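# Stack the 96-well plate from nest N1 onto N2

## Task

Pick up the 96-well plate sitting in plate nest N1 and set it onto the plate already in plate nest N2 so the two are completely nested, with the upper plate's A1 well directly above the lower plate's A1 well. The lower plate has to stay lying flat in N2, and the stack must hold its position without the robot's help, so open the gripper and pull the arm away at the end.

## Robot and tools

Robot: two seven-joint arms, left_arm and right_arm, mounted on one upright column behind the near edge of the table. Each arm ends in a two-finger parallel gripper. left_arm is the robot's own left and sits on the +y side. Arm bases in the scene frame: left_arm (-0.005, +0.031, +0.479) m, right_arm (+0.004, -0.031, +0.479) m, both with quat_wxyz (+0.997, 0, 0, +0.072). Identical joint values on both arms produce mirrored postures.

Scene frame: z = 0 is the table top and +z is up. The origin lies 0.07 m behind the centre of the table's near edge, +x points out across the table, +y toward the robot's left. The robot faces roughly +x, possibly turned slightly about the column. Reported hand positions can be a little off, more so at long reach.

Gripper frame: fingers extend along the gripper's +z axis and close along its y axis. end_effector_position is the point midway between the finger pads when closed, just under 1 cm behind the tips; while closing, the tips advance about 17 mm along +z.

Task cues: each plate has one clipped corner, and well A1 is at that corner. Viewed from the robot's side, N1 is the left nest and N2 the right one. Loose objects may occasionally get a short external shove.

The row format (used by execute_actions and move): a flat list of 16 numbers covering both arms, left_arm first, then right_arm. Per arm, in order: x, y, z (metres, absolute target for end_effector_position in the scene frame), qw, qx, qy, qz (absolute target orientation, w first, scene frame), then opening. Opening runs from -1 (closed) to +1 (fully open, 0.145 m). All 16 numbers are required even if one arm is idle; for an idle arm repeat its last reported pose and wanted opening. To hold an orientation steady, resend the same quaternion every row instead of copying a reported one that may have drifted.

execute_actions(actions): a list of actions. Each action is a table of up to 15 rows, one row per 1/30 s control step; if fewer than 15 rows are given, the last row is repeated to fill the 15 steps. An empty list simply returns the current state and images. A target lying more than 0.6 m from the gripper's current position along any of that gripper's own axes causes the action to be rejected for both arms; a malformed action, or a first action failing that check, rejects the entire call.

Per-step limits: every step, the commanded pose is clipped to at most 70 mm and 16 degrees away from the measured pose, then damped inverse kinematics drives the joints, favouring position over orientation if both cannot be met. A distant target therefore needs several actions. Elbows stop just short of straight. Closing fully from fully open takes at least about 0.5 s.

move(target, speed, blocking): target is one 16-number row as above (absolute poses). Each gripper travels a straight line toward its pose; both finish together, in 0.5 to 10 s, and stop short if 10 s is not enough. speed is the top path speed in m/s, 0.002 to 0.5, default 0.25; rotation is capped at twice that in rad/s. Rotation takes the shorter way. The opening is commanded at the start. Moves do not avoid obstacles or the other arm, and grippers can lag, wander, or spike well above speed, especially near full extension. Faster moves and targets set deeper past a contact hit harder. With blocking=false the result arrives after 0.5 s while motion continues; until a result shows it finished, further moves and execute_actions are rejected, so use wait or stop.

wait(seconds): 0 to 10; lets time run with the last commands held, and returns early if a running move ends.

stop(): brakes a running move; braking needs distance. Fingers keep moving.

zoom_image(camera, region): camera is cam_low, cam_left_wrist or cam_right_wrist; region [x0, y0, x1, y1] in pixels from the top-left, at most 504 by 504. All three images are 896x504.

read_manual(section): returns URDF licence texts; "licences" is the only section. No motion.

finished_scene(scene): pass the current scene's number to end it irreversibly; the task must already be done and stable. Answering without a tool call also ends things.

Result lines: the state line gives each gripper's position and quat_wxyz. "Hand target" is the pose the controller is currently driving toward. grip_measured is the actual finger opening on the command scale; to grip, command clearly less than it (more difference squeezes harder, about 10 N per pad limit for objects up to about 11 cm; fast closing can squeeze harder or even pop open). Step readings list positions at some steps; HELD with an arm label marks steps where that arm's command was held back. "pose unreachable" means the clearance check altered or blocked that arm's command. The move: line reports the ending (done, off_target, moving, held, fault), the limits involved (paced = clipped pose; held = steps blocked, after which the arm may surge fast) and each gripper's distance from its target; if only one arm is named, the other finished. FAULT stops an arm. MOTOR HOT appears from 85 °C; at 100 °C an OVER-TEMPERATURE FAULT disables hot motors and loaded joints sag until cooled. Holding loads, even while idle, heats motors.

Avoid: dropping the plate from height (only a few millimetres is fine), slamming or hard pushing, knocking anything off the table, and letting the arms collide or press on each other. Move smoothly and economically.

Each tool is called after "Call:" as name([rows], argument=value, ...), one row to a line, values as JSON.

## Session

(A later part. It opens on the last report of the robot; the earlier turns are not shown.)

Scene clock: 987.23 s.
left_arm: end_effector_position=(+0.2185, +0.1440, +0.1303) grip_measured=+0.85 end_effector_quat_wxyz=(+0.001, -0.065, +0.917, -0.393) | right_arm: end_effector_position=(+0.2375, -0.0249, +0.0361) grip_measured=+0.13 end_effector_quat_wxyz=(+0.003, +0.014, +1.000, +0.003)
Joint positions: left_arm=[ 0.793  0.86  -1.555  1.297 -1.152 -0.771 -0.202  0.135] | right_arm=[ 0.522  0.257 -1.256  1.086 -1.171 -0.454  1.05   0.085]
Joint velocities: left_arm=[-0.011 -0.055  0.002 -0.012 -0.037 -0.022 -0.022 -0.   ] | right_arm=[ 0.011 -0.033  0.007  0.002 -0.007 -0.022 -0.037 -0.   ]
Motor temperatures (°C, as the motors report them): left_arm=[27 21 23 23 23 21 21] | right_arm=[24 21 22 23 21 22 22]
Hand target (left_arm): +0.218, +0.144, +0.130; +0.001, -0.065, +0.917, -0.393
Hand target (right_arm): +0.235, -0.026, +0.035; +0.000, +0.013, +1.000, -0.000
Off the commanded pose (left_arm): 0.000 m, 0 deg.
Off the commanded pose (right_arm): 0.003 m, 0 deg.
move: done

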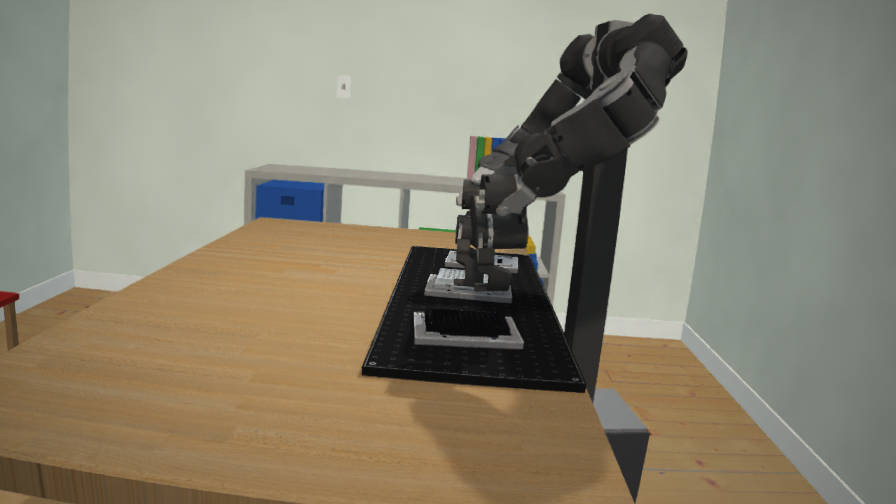

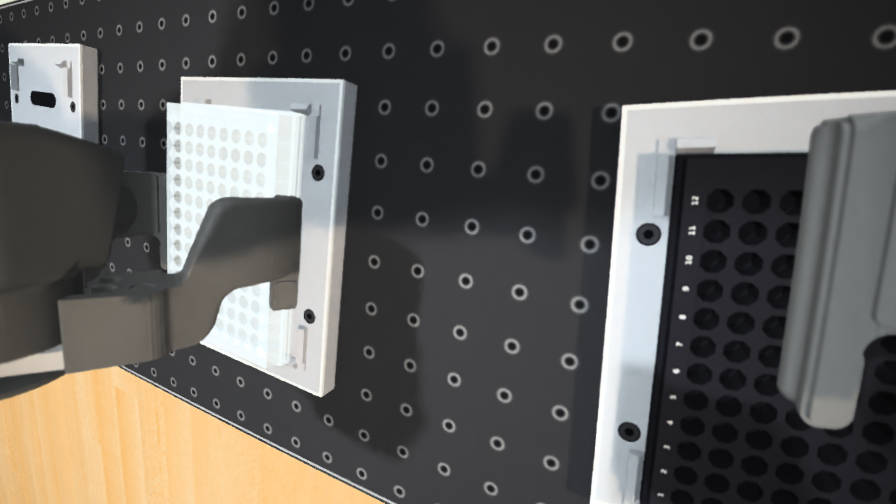

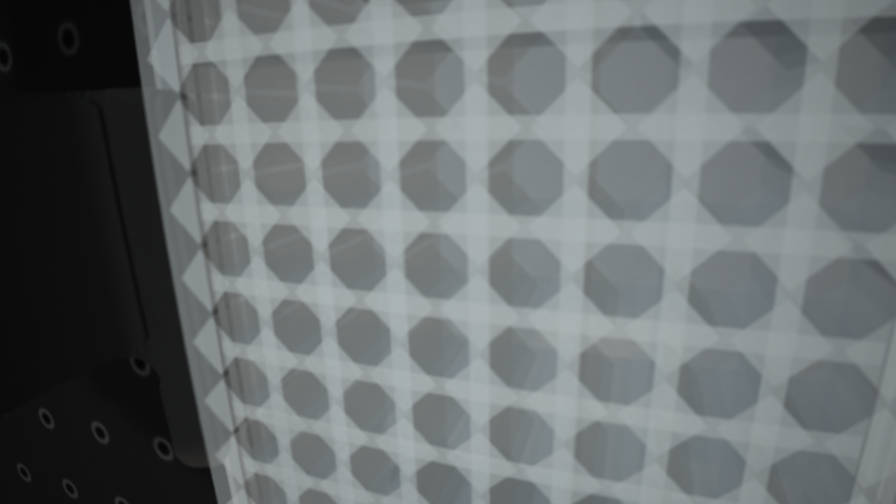

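Call:
move(target=[0.2185,0.144,0.1303,0.001,-0.065,0.917,-0.393,0.85, 0.2338,-0.0270,0.0345,0,0.0131,0.9999,0,-0.2], speed=0.003)

Call:
move(target=[0.2185,0.144,0.1303,0.001,-0.065,0.917,-0.393,0.85, 0.2338,-0.0270,0.0315,0,0.0131,0.9999,0,-0.2], speed=0.003)

Call:
zoom_image(camera="cam_left_wrist", region=[260, 80, 360, 190])

Call:
zoom_image(camera="cam_left_wrist", region=[250, 290, 350, 400])

Scene clock: 1001.23 s.
left_arm: end_effector_position=(+0.2185, +0.1440, +0.1303) grip_measured=+0.85 end_effector_quat_wxyz=(+0.001, -0.065, +0.917, -0.393) | right_arm: end_effector_position=(+0.2360, -0.0255, +0.0357) grip_measured=+0.13 end_effector_quat_wxyz=(+0.002, +0.013, +1.000, +0.003)
Joint positions: left_arm=[ 0.793  0.86  -1.555  1.297 -1.152 -0.771 -0.202  0.135] | right_arm=[ 0.518  0.261 -1.256  1.091 -1.171 -0.454  1.05   0.085]
Joint velocities: left_arm=[ 0.033 -0.033 -0.007 -0.012  0.066  0.037  0.007  0.   ] | right_arm=[-0.077 -0.033  0.002 -0.002 -0.051 -0.051 -0.037 -0.   ]
Motor temperatures (°C, as the motors report them): left_arm=[27 21 23 23 23 21 21] | right_arm=[24 21 22 23 21 22 22]
Hand target (left_arm): +0.218, +0.144, +0.130; +0.001, -0.065, +0.917, -0.393
Hand target (right_arm): +0.234, -0.027, +0.035; +0.000, +0.013, +1.000, +0.000
Off the commanded pose (left_arm): 0.000 m, 0 deg.
Off the commanded pose (right_arm): 0.003 m, 0 deg.
move: done

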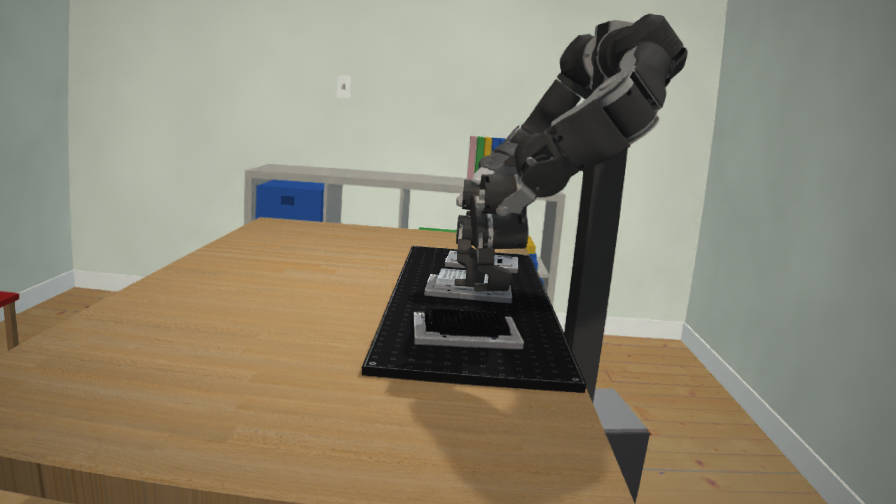

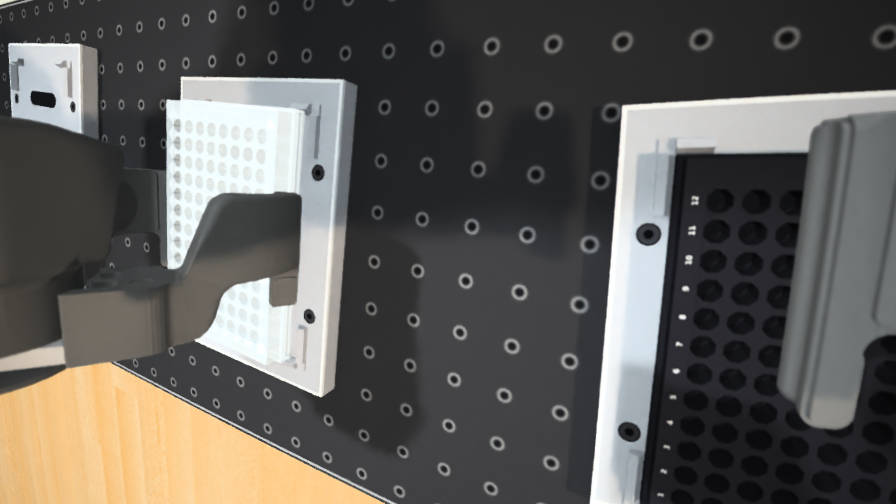

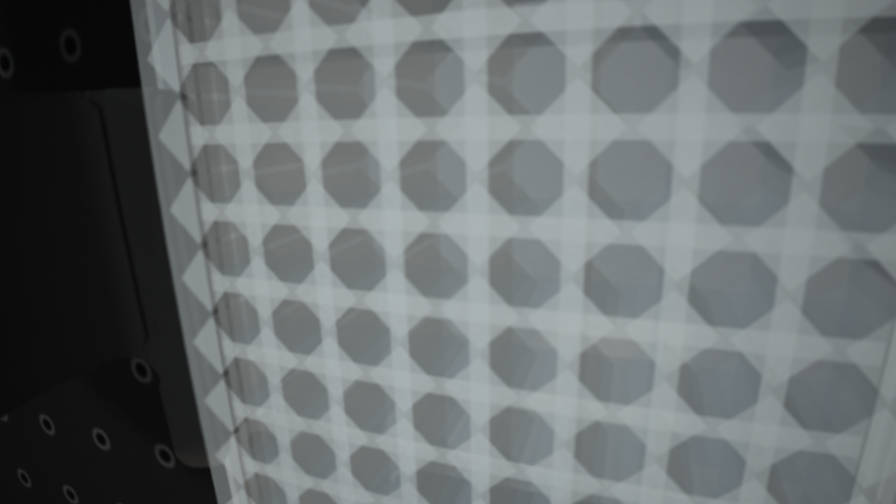

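Scene clock: 1003.10 s.
left_arm: end_effector_position=(+0.2185, +0.1440, +0.1303) grip_measured=+0.85 end_effector_quat_wxyz=(+0.001, -0.065, +0.917, -0.393) | right_arm: end_effector_position=(+0.2368, -0.0264, +0.0338) grip_measured=+0.13 end_effector_quat_wxyz=(+0.003, +0.014, +1.000, +0.001)
Joint positions: left_arm=[ 0.793  0.86  -1.555  1.297 -1.152 -0.771 -0.202  0.135] | right_arm=[ 0.517  0.256 -1.256  1.078 -1.181 -0.454  1.044  0.085]
Joint velocities: left_arm=[ 0.033  0.033 -0.007 -0.007 -0.022 -0.037  0.007  0.   ] | right_arm=[-0.055 -0.055 -0.022 -0.017 -0.007  0.037  0.037  0.   ]
Motor temperatures (°C, as the motors report them): left_arm=[27 21 23 23 23 21 21] | right_arm=[24 21 22 23 21 22 22]
Hand target (left_arm): +0.218, +0.144, +0.130; +0.001, -0.065, +0.917, -0.393
Hand target (right_arm): +0.234, -0.027, +0.032; -0.000, +0.013, +1.000, +0.000
Off the commanded pose (left_arm): 0.000 m, 0 deg.
Off the commanded pose (right_arm): 0.004 m, 0 deg.
move: off_target (right_arm)

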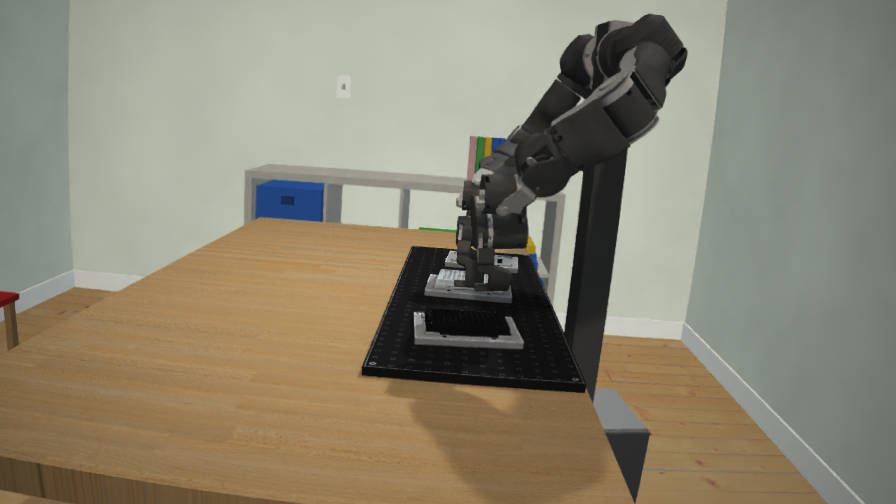

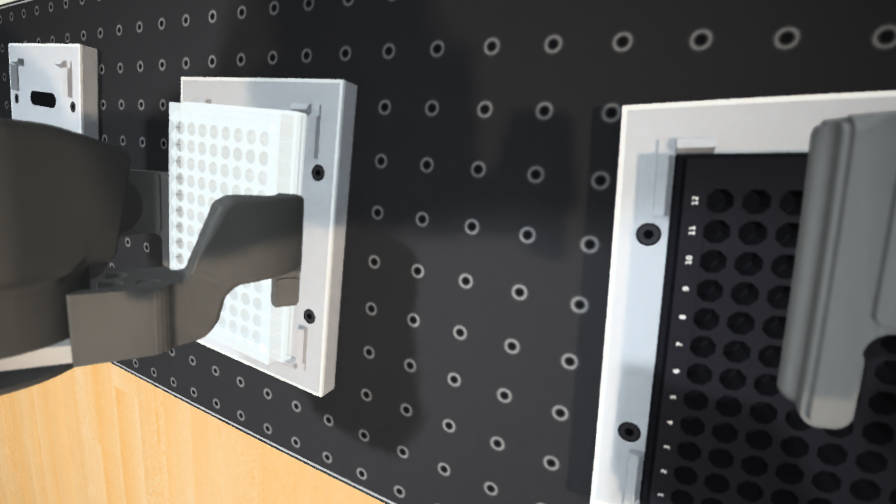

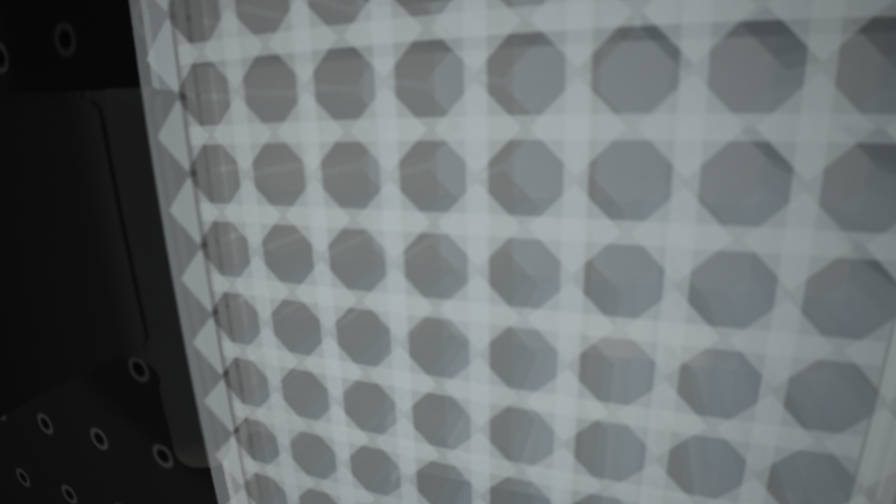

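Region (260, 80, 360, 190) of cam_left_wrist's 896x504 image, scaled by 4.582, with more detail than that image has; it fills the left 458 columns of this view, and the rest is white.

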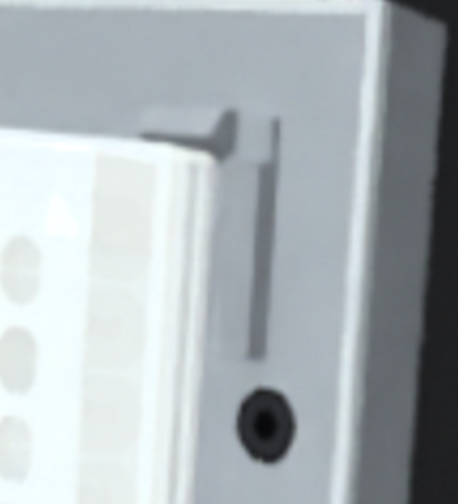

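Region (250, 290, 350, 400) of cam_left_wrist's 896x504 image, scaled by 4.582, with more detail than that image has; it fills the left 458 columns of this view, and the rest is white.

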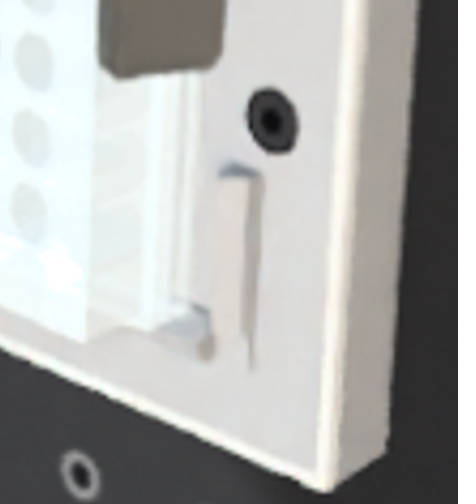

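Call:
move(target=[0.2185,0.144,0.1303,0.001,-0.065,0.917,-0.393,0.85, 0.2338,-0.0258,0.0310,0,0.0131,0.9999,0,-0.2], speed=0.002)

Call:
zoom_image(camera="cam_left_wrist", region=[260, 80, 360, 190])

Call:
zoom_image(camera="cam_left_wrist", region=[250, 290, 350, 400])

Scene clock: 1020.30 s.
left_arm: end_effector_position=(+0.2185, +0.1440, +0.1303) grip_measured=+0.85 end_effector_quat_wxyz=(+0.001, -0.065, +0.917, -0.393) | right_arm: end_effector_position=(+0.2369, -0.0258, +0.0331) grip_measured=+0.13 end_effector_quat_wxyz=(+0.004, +0.013, +1.000, -0.001)
Joint positions: left_arm=[ 0.793  0.86  -1.555  1.297 -1.152 -0.771 -0.202  0.135] | right_arm=[ 0.517  0.25  -1.256  1.07  -1.185 -0.454  1.044  0.085]
Joint velocities: left_arm=[-0.033  0.055  0.002  0.002 -0.022 -0.022  0.022 -0.   ] | right_arm=[ 0.033  0.033  0.002 -0.002 -0.007 -0.037 -0.081 -0.   ]
Motor temperatures (°C, as the motors report them): left_arm=[27 21 23 23 23 21 21] | right_arm=[24 21 22 23 21 22 22]
Hand target (left_arm): +0.218, +0.144, +0.130; +0.001, -0.065, +0.917, -0.393
Hand target (right_arm): +0.234, -0.026, +0.031; +0.000, +0.013, +1.000, -0.000
Off the commanded pose (left_arm): 0.000 m, 0 deg.
Off the commanded pose (right_arm): 0.004 m, 0 deg.
move: off_target (right_arm)

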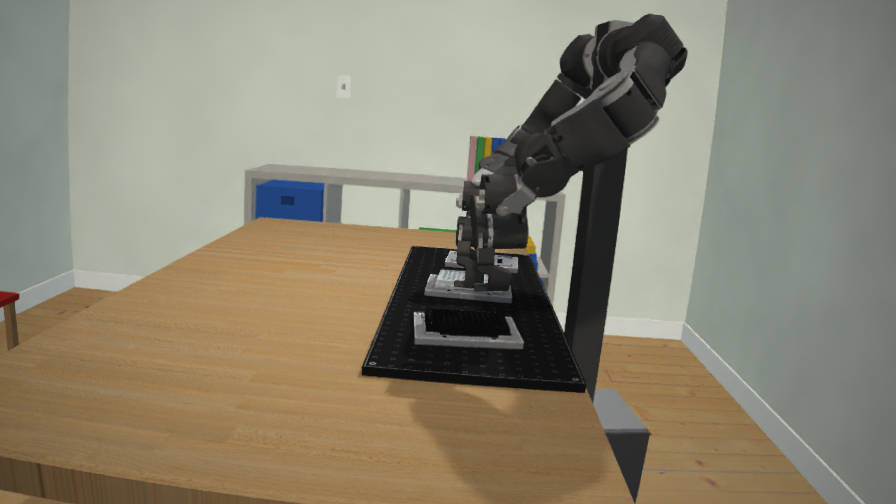

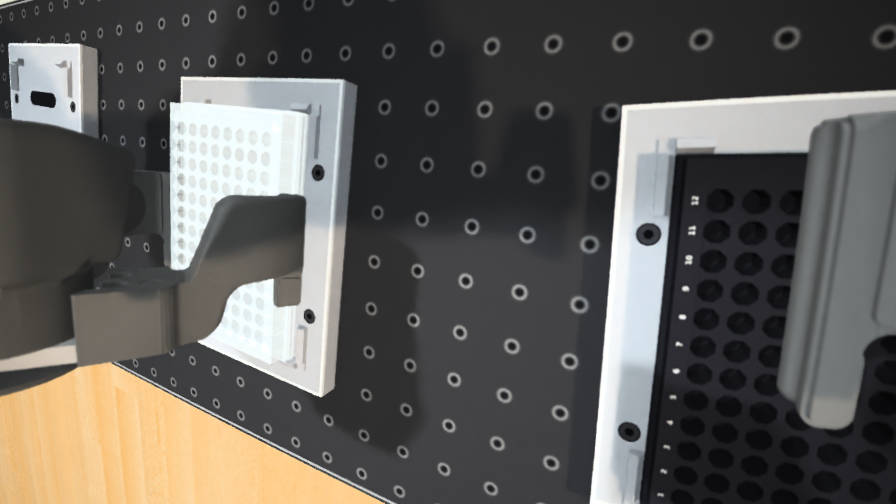

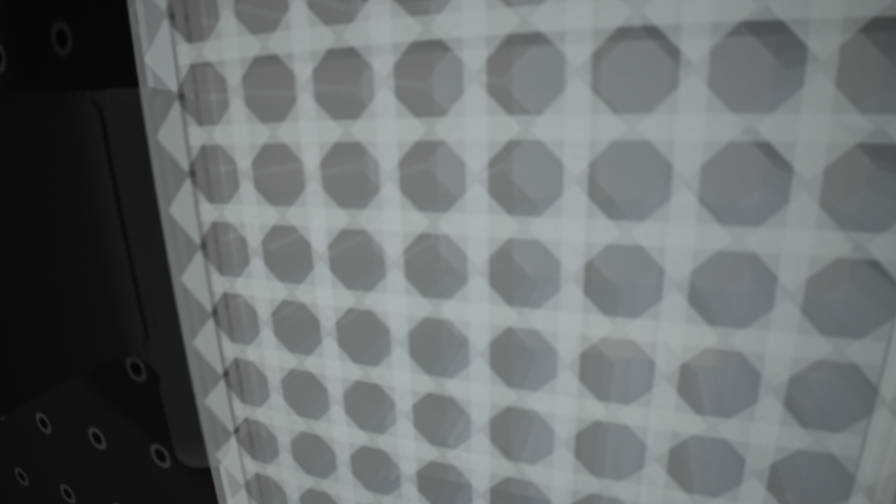

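Region (260, 80, 360, 190) of cam_left_wrist's 896x504 image, scaled by 4.582, with more detail than that image has; it fills the left 458 columns of this view, and the rest is white.

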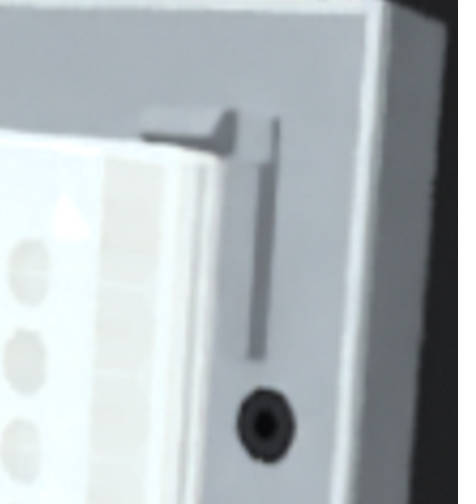

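Region (250, 290, 350, 400) of cam_left_wrist's 896x504 image, scaled by 4.582, with more detail than that image has; it fills the left 458 columns of this view, and the rest is white.

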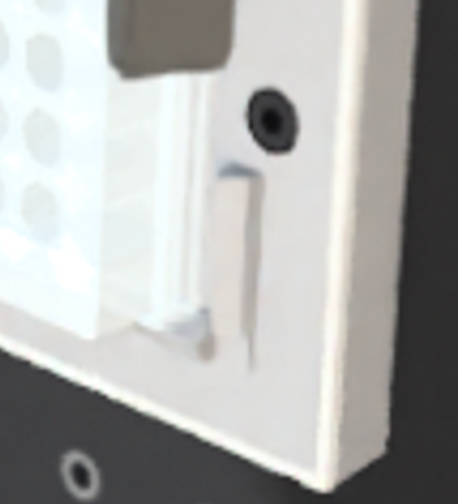

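Call:
move(target=[0.2185,0.144,0.1303,0.001,-0.065,0.917,-0.393,0.85, 0.2338,-0.0258,0.0290,0,0.0131,0.9999,0,-0.2], speed=0.002)

Call:
zoom_image(camera="cam_left_wrist", region=[260, 80, 360, 190])

Call:
zoom_image(camera="cam_left_wrist", region=[250, 290, 350, 400])

Scene clock: 1032.07 s.
left_arm: end_effector_position=(+0.2185, +0.1440, +0.1303) grip_measured=+0.85 end_effector_quat_wxyz=(+0.001, -0.065, +0.917, -0.393) | right_arm: end_effector_position=(+0.2375, -0.0255, +0.0316) grip_measured=+0.13 end_effector_quat_wxyz=(+0.005, +0.013, +1.000, -0.000)
Joint positions: left_arm=[ 0.793  0.86  -1.555  1.297 -1.152 -0.771 -0.202  0.135] | right_arm=[ 0.517  0.244 -1.256  1.057 -1.191 -0.456  1.034  0.085]
Joint velocities: left_arm=[-0.077  0.011  0.007  0.002  0.022 -0.007  0.007  0.   ] | right_arm=[-0.011 -0.011 -0.002  0.007 -0.022 -0.022 -0.037 -0.   ]
Motor temperatures (°C, as the motors report them): left_arm=[27 21 23 23 23 21 21] | right_arm=[24 21 22 23 21 22 22]
Hand target (left_arm): +0.218, +0.144, +0.130; +0.001, -0.065, +0.917, -0.393
Hand target (right_arm): +0.234, -0.026, +0.029; +0.000, +0.013, +1.000, -0.000
Off the commanded pose (left_arm): 0.000 m, 0 deg.
Off the commanded pose (right_arm): 0.004 m, 1 deg.
move: off_target (right_arm)

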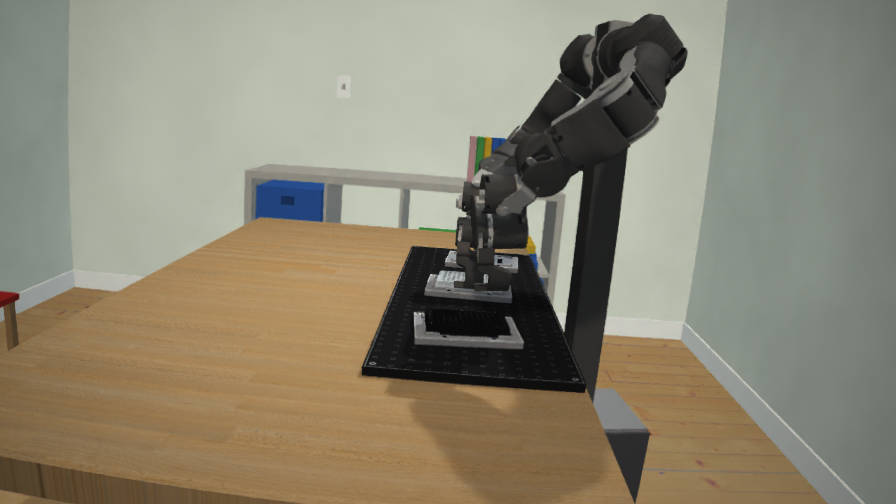

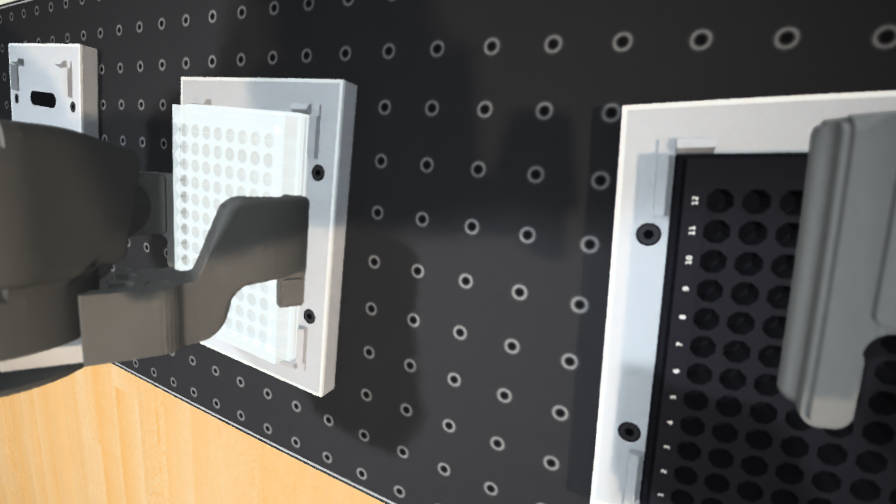

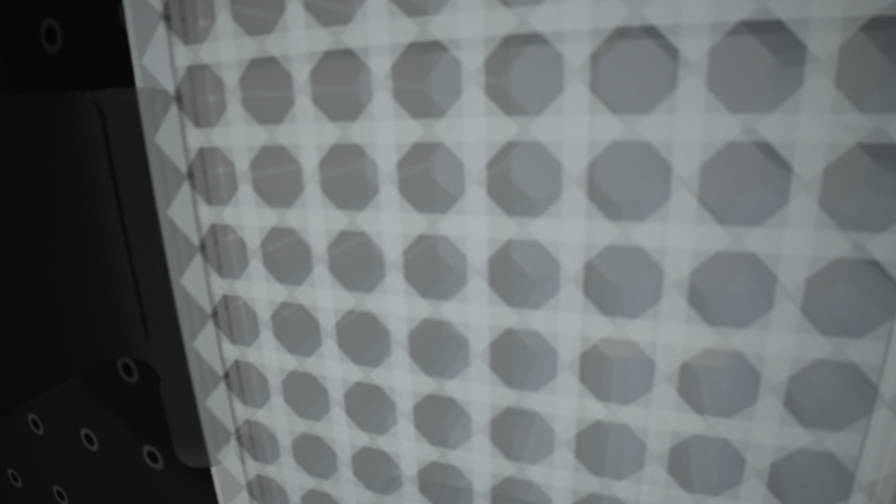

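Region (260, 80, 360, 190) of cam_left_wrist's 896x504 image, scaled by 4.582, with more detail than that image has; it fills the left 458 columns of this view, and the rest is white.

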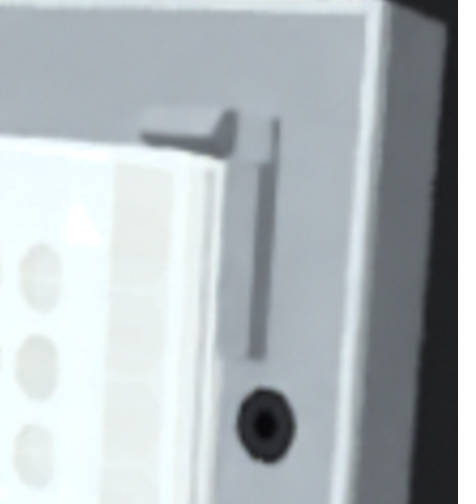

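Region (250, 290, 350, 400) of cam_left_wrist's 896x504 image, scaled by 4.582, with more detail than that image has; it fills the left 458 columns of this view, and the rest is white.

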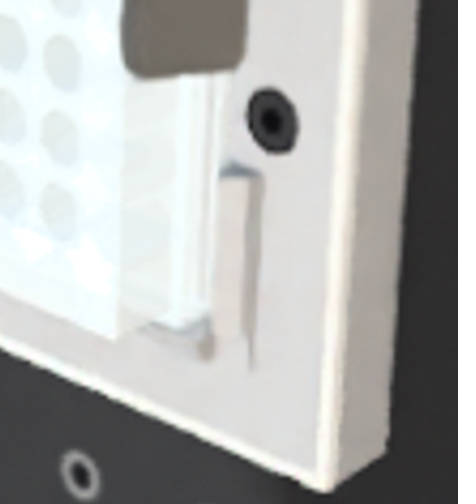

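Call:
execute_actions([
  [[0.2185,0.144,0.1303,0.001,-0.065,0.917,-0.393,0.85,0.2345,-0.0258,0.0300,0,0.0131,0.9999,0,0.0],[0.2185,0.144,0.1303,0.001,-0.065,0.917,-0.393,0.85,0.2345,-0.0258,0.0300,0,0.0131,0.9999,0,0.08],[0.2185,0.144,0.1303,0.001,-0.065,0.917,-0.393,0.85,0.2345,-0.0258,0.0300,0,0.0131,0.9999,0,0.12],[0.2185,0.144,0.1303,0.001,-0.065,0.917,-0.393,0.85,0.2345,-0.0258,0.0300,0,0.0131,0.9999,0,0.14],[0.2185,0.144,0.1303,0.001,-0.065,0.917,-0.393,0.85,0.2345,-0.0258,0.0300,0,0.0131,0.9999,0,0.16],[0.2185,0.144,0.1303,0.001,-0.065,0.917,-0.393,0.85,0.2345,-0.0258,0.0300,0,0.0131,0.9999,0,0.18],[0.2185,0.144,0.1303,0.001,-0.065,0.917,-0.393,0.85,0.2345,-0.0258,0.0300,0,0.0131,0.9999,0,0.21],[0.2185,0.144,0.1303,0.001,-0.065,0.917,-0.393,0.85,0.2345,-0.0258,0.0300,0,0.0131,0.9999,0,0.25],[0.2185,0.144,0.1303,0.001,-0.065,0.917,-0.393,0.85,0.2345,-0.0258,0.0300,0,0.0131,0.9999,0,0.29],[0.2185,0.144,0.1303,0.001,-0.065,0.917,-0.393,0.85,0.2345,-0.0258,0.0300,0,0.0131,0.9999,0,0.33],[0.2185,0.144,0.1303,0.001,-0.065,0.917,-0.393,0.85,0.2345,-0.0258,0.0300,0,0.0131,0.9999,0,0.37],[0.2185,0.144,0.1303,0.001,-0.065,0.917,-0.393,0.85,0.2345,-0.0258,0.0300,0,0.0131,0.9999,0,0.41],[0.2185,0.144,0.1303,0.001,-0.065,0.917,-0.393,0.85,0.2345,-0.0258,0.0300,0,0.0131,0.9999,0,0.45],[0.2185,0.144,0.1303,0.001,-0.065,0.917,-0.393,0.85,0.2345,-0.0258,0.0300,0,0.0131,0.9999,0,0.48],[0.2185,0.144,0.1303,0.001,-0.065,0.917,-0.393,0.85,0.2345,-0.0258,0.0300,0,0.0131,0.9999,0,0.5]],
])

Call:
move(target=[0.2185,0.144,0.1303,0.001,-0.065,0.917,-0.393,0.85, 0.2345,-0.0258,0.07,0,0.0131,0.9999,0,0.5], speed=0.04)

Scene clock: 1065.27 s.
left_arm: end_effector_position=(+0.2185, +0.1440, +0.1303) grip_measured=+0.85 end_effector_quat_wxyz=(+0.001, -0.065, +0.917, -0.393) | right_arm: end_effector_position=(+0.2370, -0.0253, +0.0315) grip_measured=+0.50 end_effector_quat_wxyz=(+0.003, +0.013, +1.000, +0.000)
Joint positions: left_arm=[ 0.793  0.86  -1.555  1.297 -1.152 -0.771 -0.202  0.135] | right_arm=[ 0.517  0.244 -1.256  1.057 -1.189 -0.457  1.034  0.112]
Joint velocities: left_arm=[-0.055 -0.055 -0.002 -0.002 -0.007 -0.007  0.007  0.   ] | right_arm=[-0.099 -0.033  0.012  0.022  0.022  0.037 -0.022  0.002]
Motor temperatures (°C, as the motors report them): left_arm=[27 21 23 23 23 21 21] | right_arm=[24 21 22 23 21 22 22]
Hand target (left_arm): +0.218, +0.144, +0.130; +0.001, -0.065, +0.917, -0.393
Hand target (right_arm): +0.234, -0.026, +0.030; -0.000, +0.013, +1.000, -0.000
Off the commanded pose (left_arm): 0.000 m, 0 deg.
Off the commanded pose (right_arm): 0.003 m, 0 deg.
Step readings (end_effector_position):
0: left_arm (+0.2185, +0.1440, +0.1303) | right_arm (+0.2375, -0.0255, +0.0316)
1: left_arm (+0.2185, +0.1440, +0.1303) | right_arm (+0.2375, -0.0255, +0.0316)
2: left_arm (+0.2185, +0.1440, +0.1303) | right_arm (+0.2374, -0.0255, +0.0316)
4: left_arm (+0.2185, +0.1440, +0.1303) | right_arm (+0.2372, -0.0254, +0.0315)
8: left_arm (+0.2185, +0.1440, +0.1303) | right_arm (+0.2370, -0.0253, +0.0315)
15: end_effector_position above

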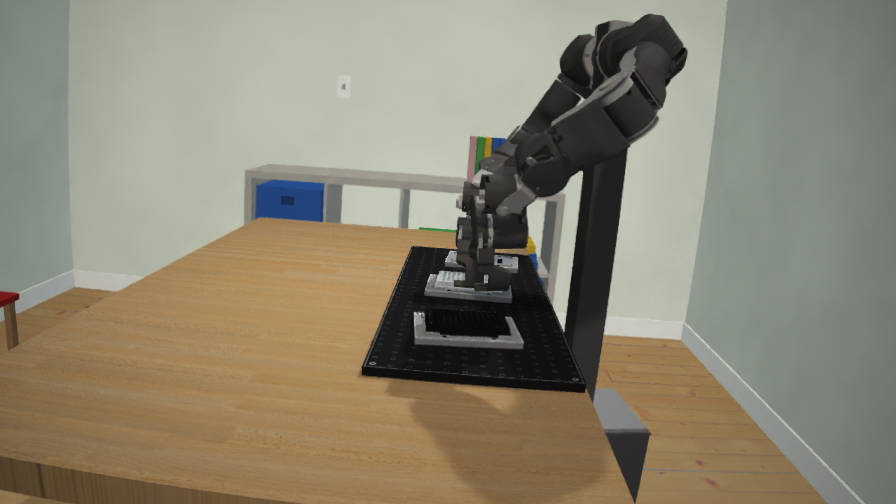

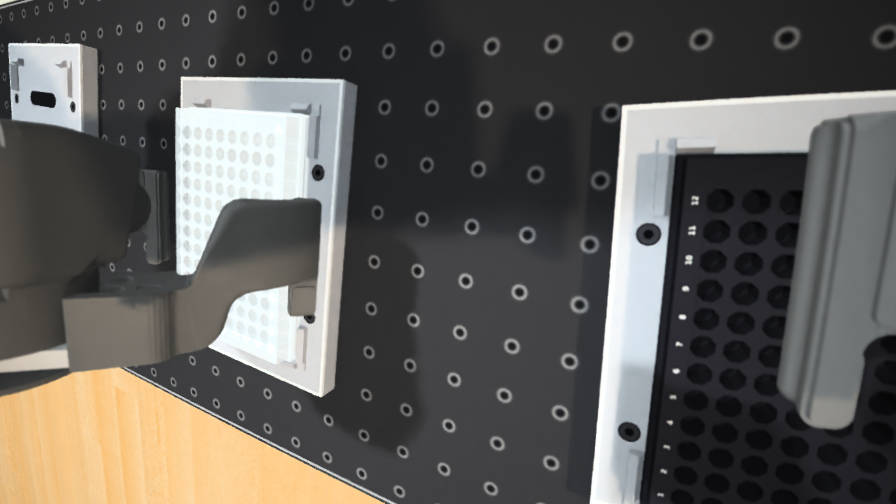

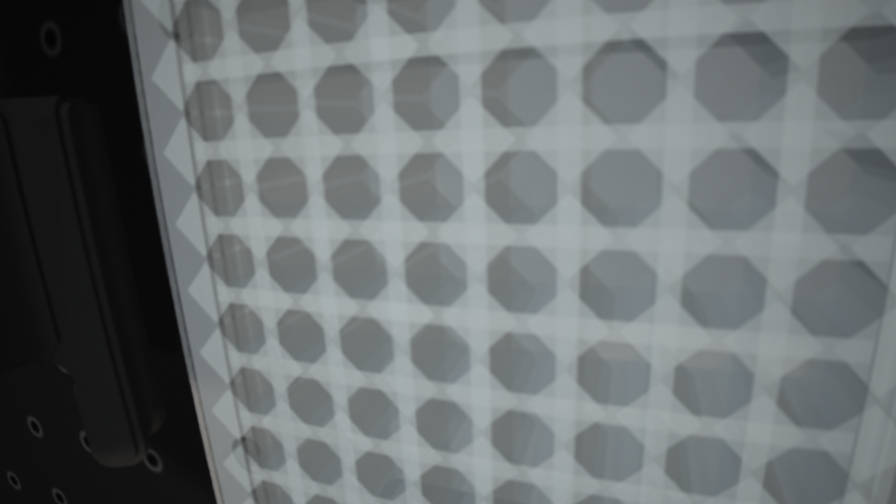

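Scene clock: 1066.47 s.
left_arm: end_effector_position=(+0.2185, +0.1440, +0.1303) grip_measured=+0.85 end_effector_quat_wxyz=(+0.001, -0.065, +0.917, -0.393) | right_arm: end_effector_position=(+0.2342, -0.0238, +0.0696) grip_measured=+0.50 end_effector_quat_wxyz=(+0.000, +0.012, +1.000, +0.003)
Joint positions: left_arm=[ 0.793  0.86  -1.555  1.297 -1.152 -0.771 -0.202  0.135] | right_arm=[ 0.526  0.325 -1.214  1.295 -1.085 -0.442  1.223  0.112]
Joint velocities: left_arm=[ 0.033 -0.099 -0.007  0.002 -0.037  0.051  0.022 -0.   ] | right_arm=[-0.033 -0.055 -0.002 -0.032 -0.022  0.095  0.095  0.   ]
Motor temperatures (°C, as the motors report them): left_arm=[27 21 23 23 23 21 21] | right_arm=[24 21 22 23 21 22 22]
Hand target (left_arm): +0.218, +0.144, +0.130; +0.001, -0.065, +0.917, -0.393
Hand target (right_arm): +0.235, -0.025, +0.070; +0.001, +0.014, +1.000, +0.000
Off the commanded pose (left_arm): 0.000 m, 0 deg.
Off the commanded pose (right_arm): 0.002 m, 0 deg.
move: done

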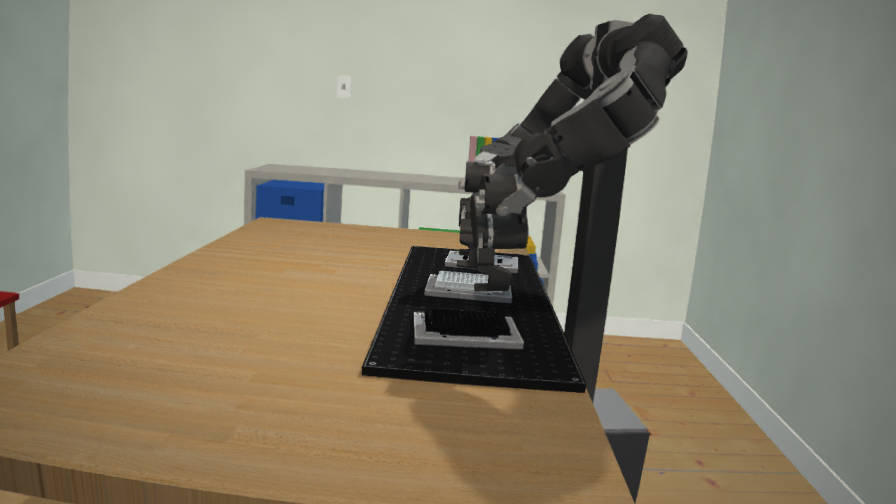

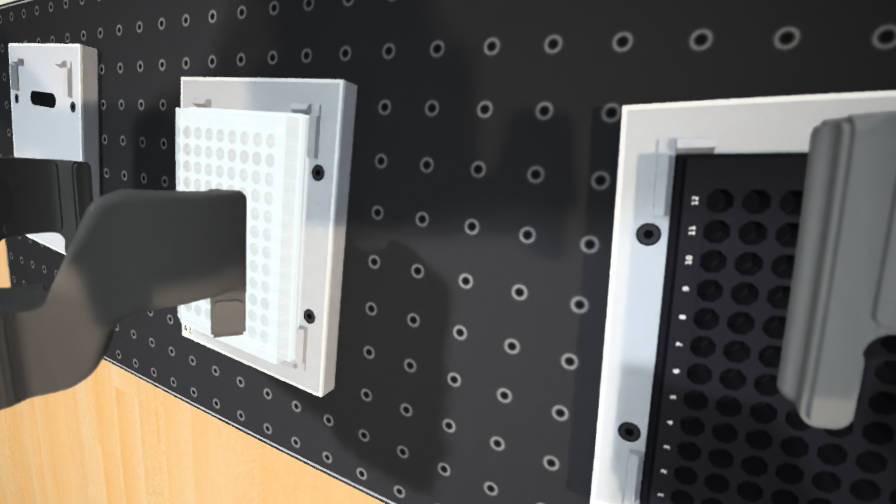

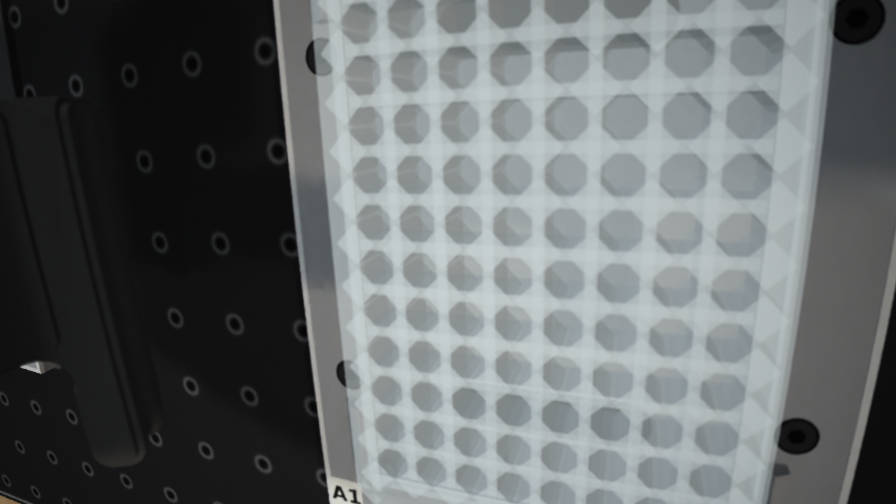

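Call:
move(target=[0.236,-0.012,0.078,0,0.0131,0.9999,0,0.5, 0.19,-0.33,0.10,0,0.0131,0.9999,0,0.5], speed=0.12)

Scene clock: 1099.47 s.
left_arm: end_effector_position=(+0.2353, -0.0152, +0.0796) grip_measured=+0.50 end_effector_quat_wxyz=(-0.003, +0.006, +1.000, -0.010) | right_arm: end_effector_position=(+0.1884, -0.3323, +0.1058) grip_measured=+0.50 end_effector_quat_wxyz=(-0.002, +0.011, +1.000, -0.005)
Joint positions: left_arm=[ 0.766 -0.063 -1.555  0.971 -0.948 -0.518  1.129  0.112] | right_arm=[ 0.286  1.399 -1.223  1.483 -1.371 -0.61   0.22   0.112]
Joint velocities: left_arm=[-0.077  0.033  0.002 -0.017  0.007 -0.022 -0.022  0.   ] | right_arm=[-0.055 -0.011 -0.007 -0.012 -0.051 -0.066  0.007  0.   ]
Motor temperatures (°C, as the motors report them): left_arm=[27 21 23 23 23 21 21] | right_arm=[24 21 22 23 21 22 22]
Hand target (left_arm): +0.234, -0.013, +0.078; -0.005, +0.008, +1.000, -0.005
Hand target (right_arm): +0.186, -0.330, +0.104; -0.006, +0.009, +1.000, -0.001
Off the commanded pose (left_arm): 0.004 m, 1 deg.
Off the commanded pose (right_arm): 0.006 m, 1 deg.
joint sent to its limit (left arm) — the command would take joint 3 (upper arm roll) past its lower limit, so that joint was sent only as far as its limit.
move: off_target (left_arm, right_arm)

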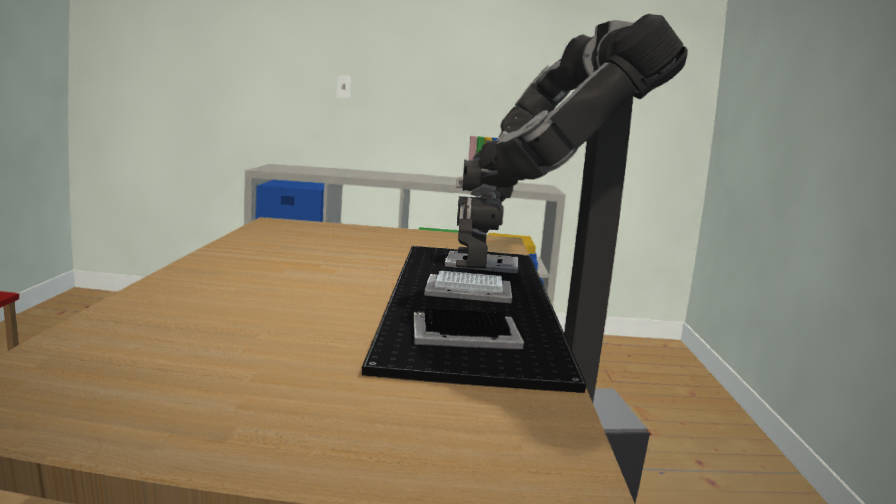

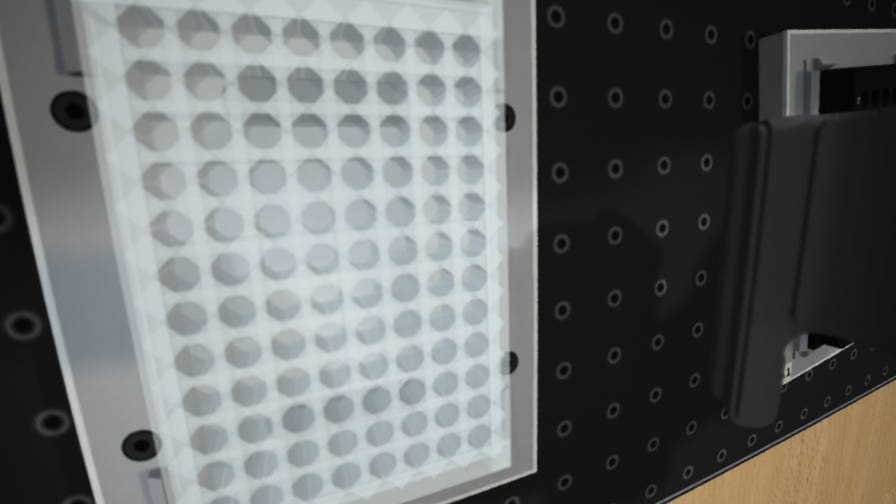

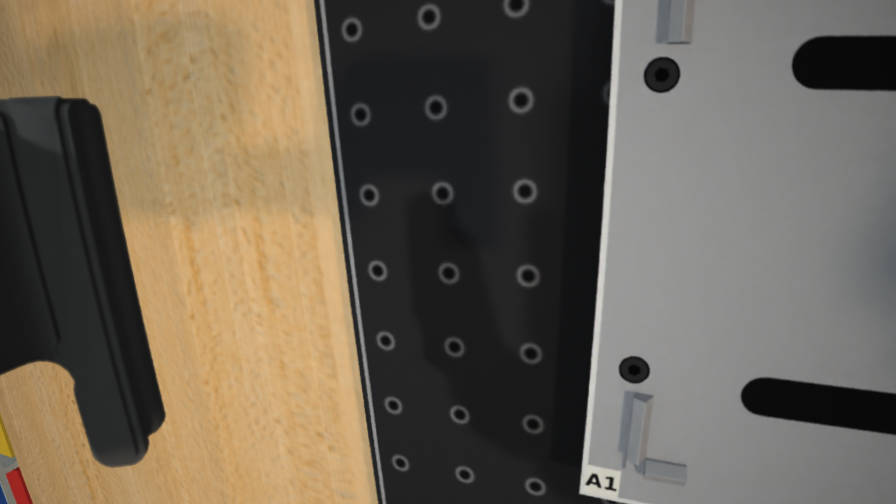

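Call:
move(target=[0.239,-0.019,0.045,0,0.0131,0.9999,0,0.5, 0.19,-0.33,0.10,0,0.0131,0.9999,0,0.5], speed=0.03)

Scene clock: 1140.73 s.
left_arm: end_effector_position=(+0.2390, -0.0186, +0.0452) grip_measured=+0.50 end_effector_quat_wxyz=(+0.004, +0.012, +1.000, -0.005) | right_arm: end_effector_position=(+0.1901, -0.3325, +0.1013) grip_measured=+0.50 end_effector_quat_wxyz=(-0.000, +0.014, +1.000, -0.004)
Joint positions: left_arm=[ 0.702 -0.18  -1.556  0.689 -1.122 -0.573  0.938  0.112] | right_arm=[ 0.286  1.379 -1.223  1.458 -1.377 -0.606  0.214  0.112]
Joint velocities: left_arm=[-0.033  0.033  0.002  0.007 -0.037 -0.037  0.022 -0.   ] | right_arm=[ 0.055  0.033 -0.022  0.017 -0.051 -0.007 -0.037  0.   ]
Motor temperatures (°C, as the motors report them): left_arm=[27 21 23 23 23 21 21] | right_arm=[23 23 22 22 21 22 22]
Hand target (left_arm): +0.239, -0.019, +0.045; +0.004, +0.014, +1.000, -0.006
Hand target (right_arm): +0.190, -0.330, +0.100; -0.000, +0.013, +1.000, -0.000
Off the commanded pose (left_arm): 0.000 m, 1 deg.
Off the commanded pose (right_arm): 0.003 m, 0 deg.
joint sent to its limit (left arm) — the command would take joint 2 (shoulder roll) past its lower limit and joint 3 (upper arm roll) past its lower limit, so those joints were sent only as far as their limits.
move: done

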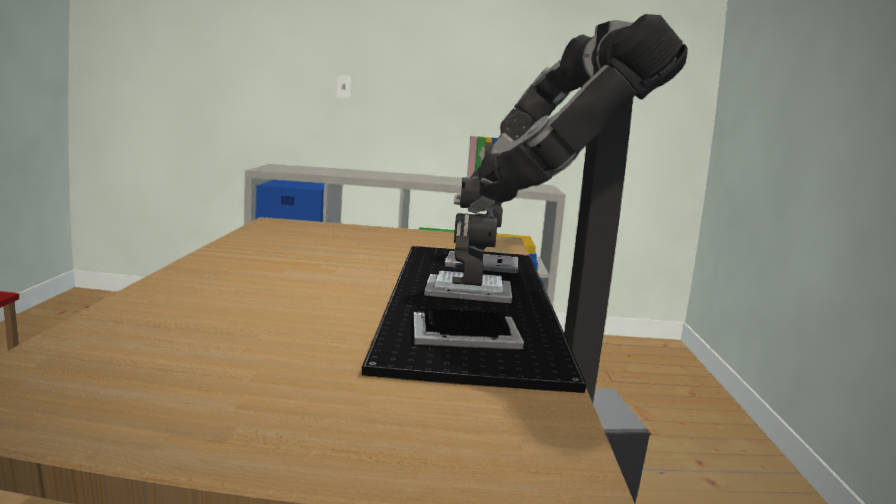

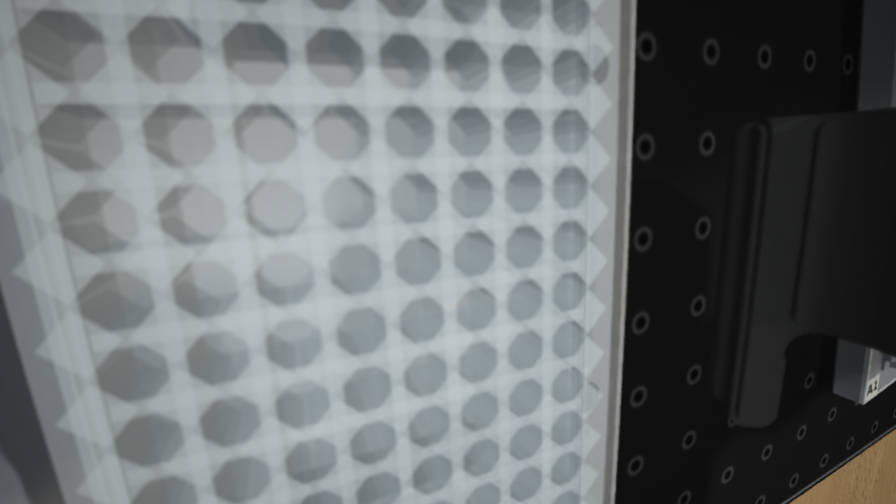

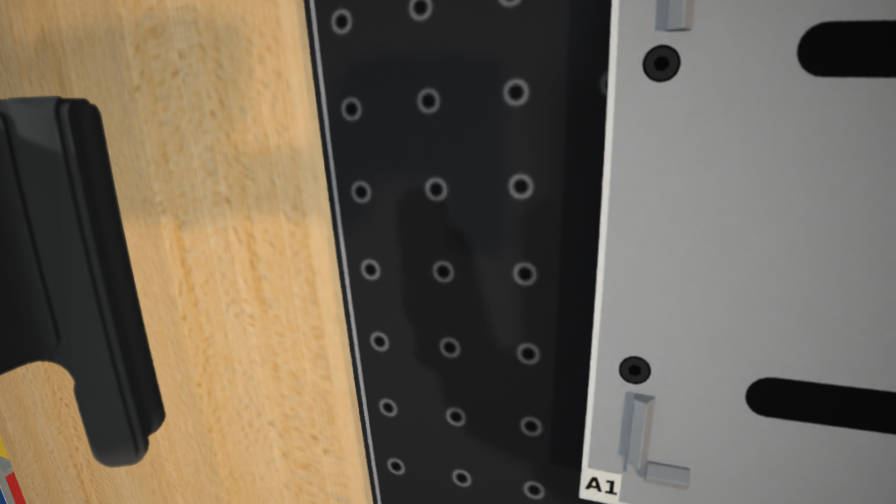

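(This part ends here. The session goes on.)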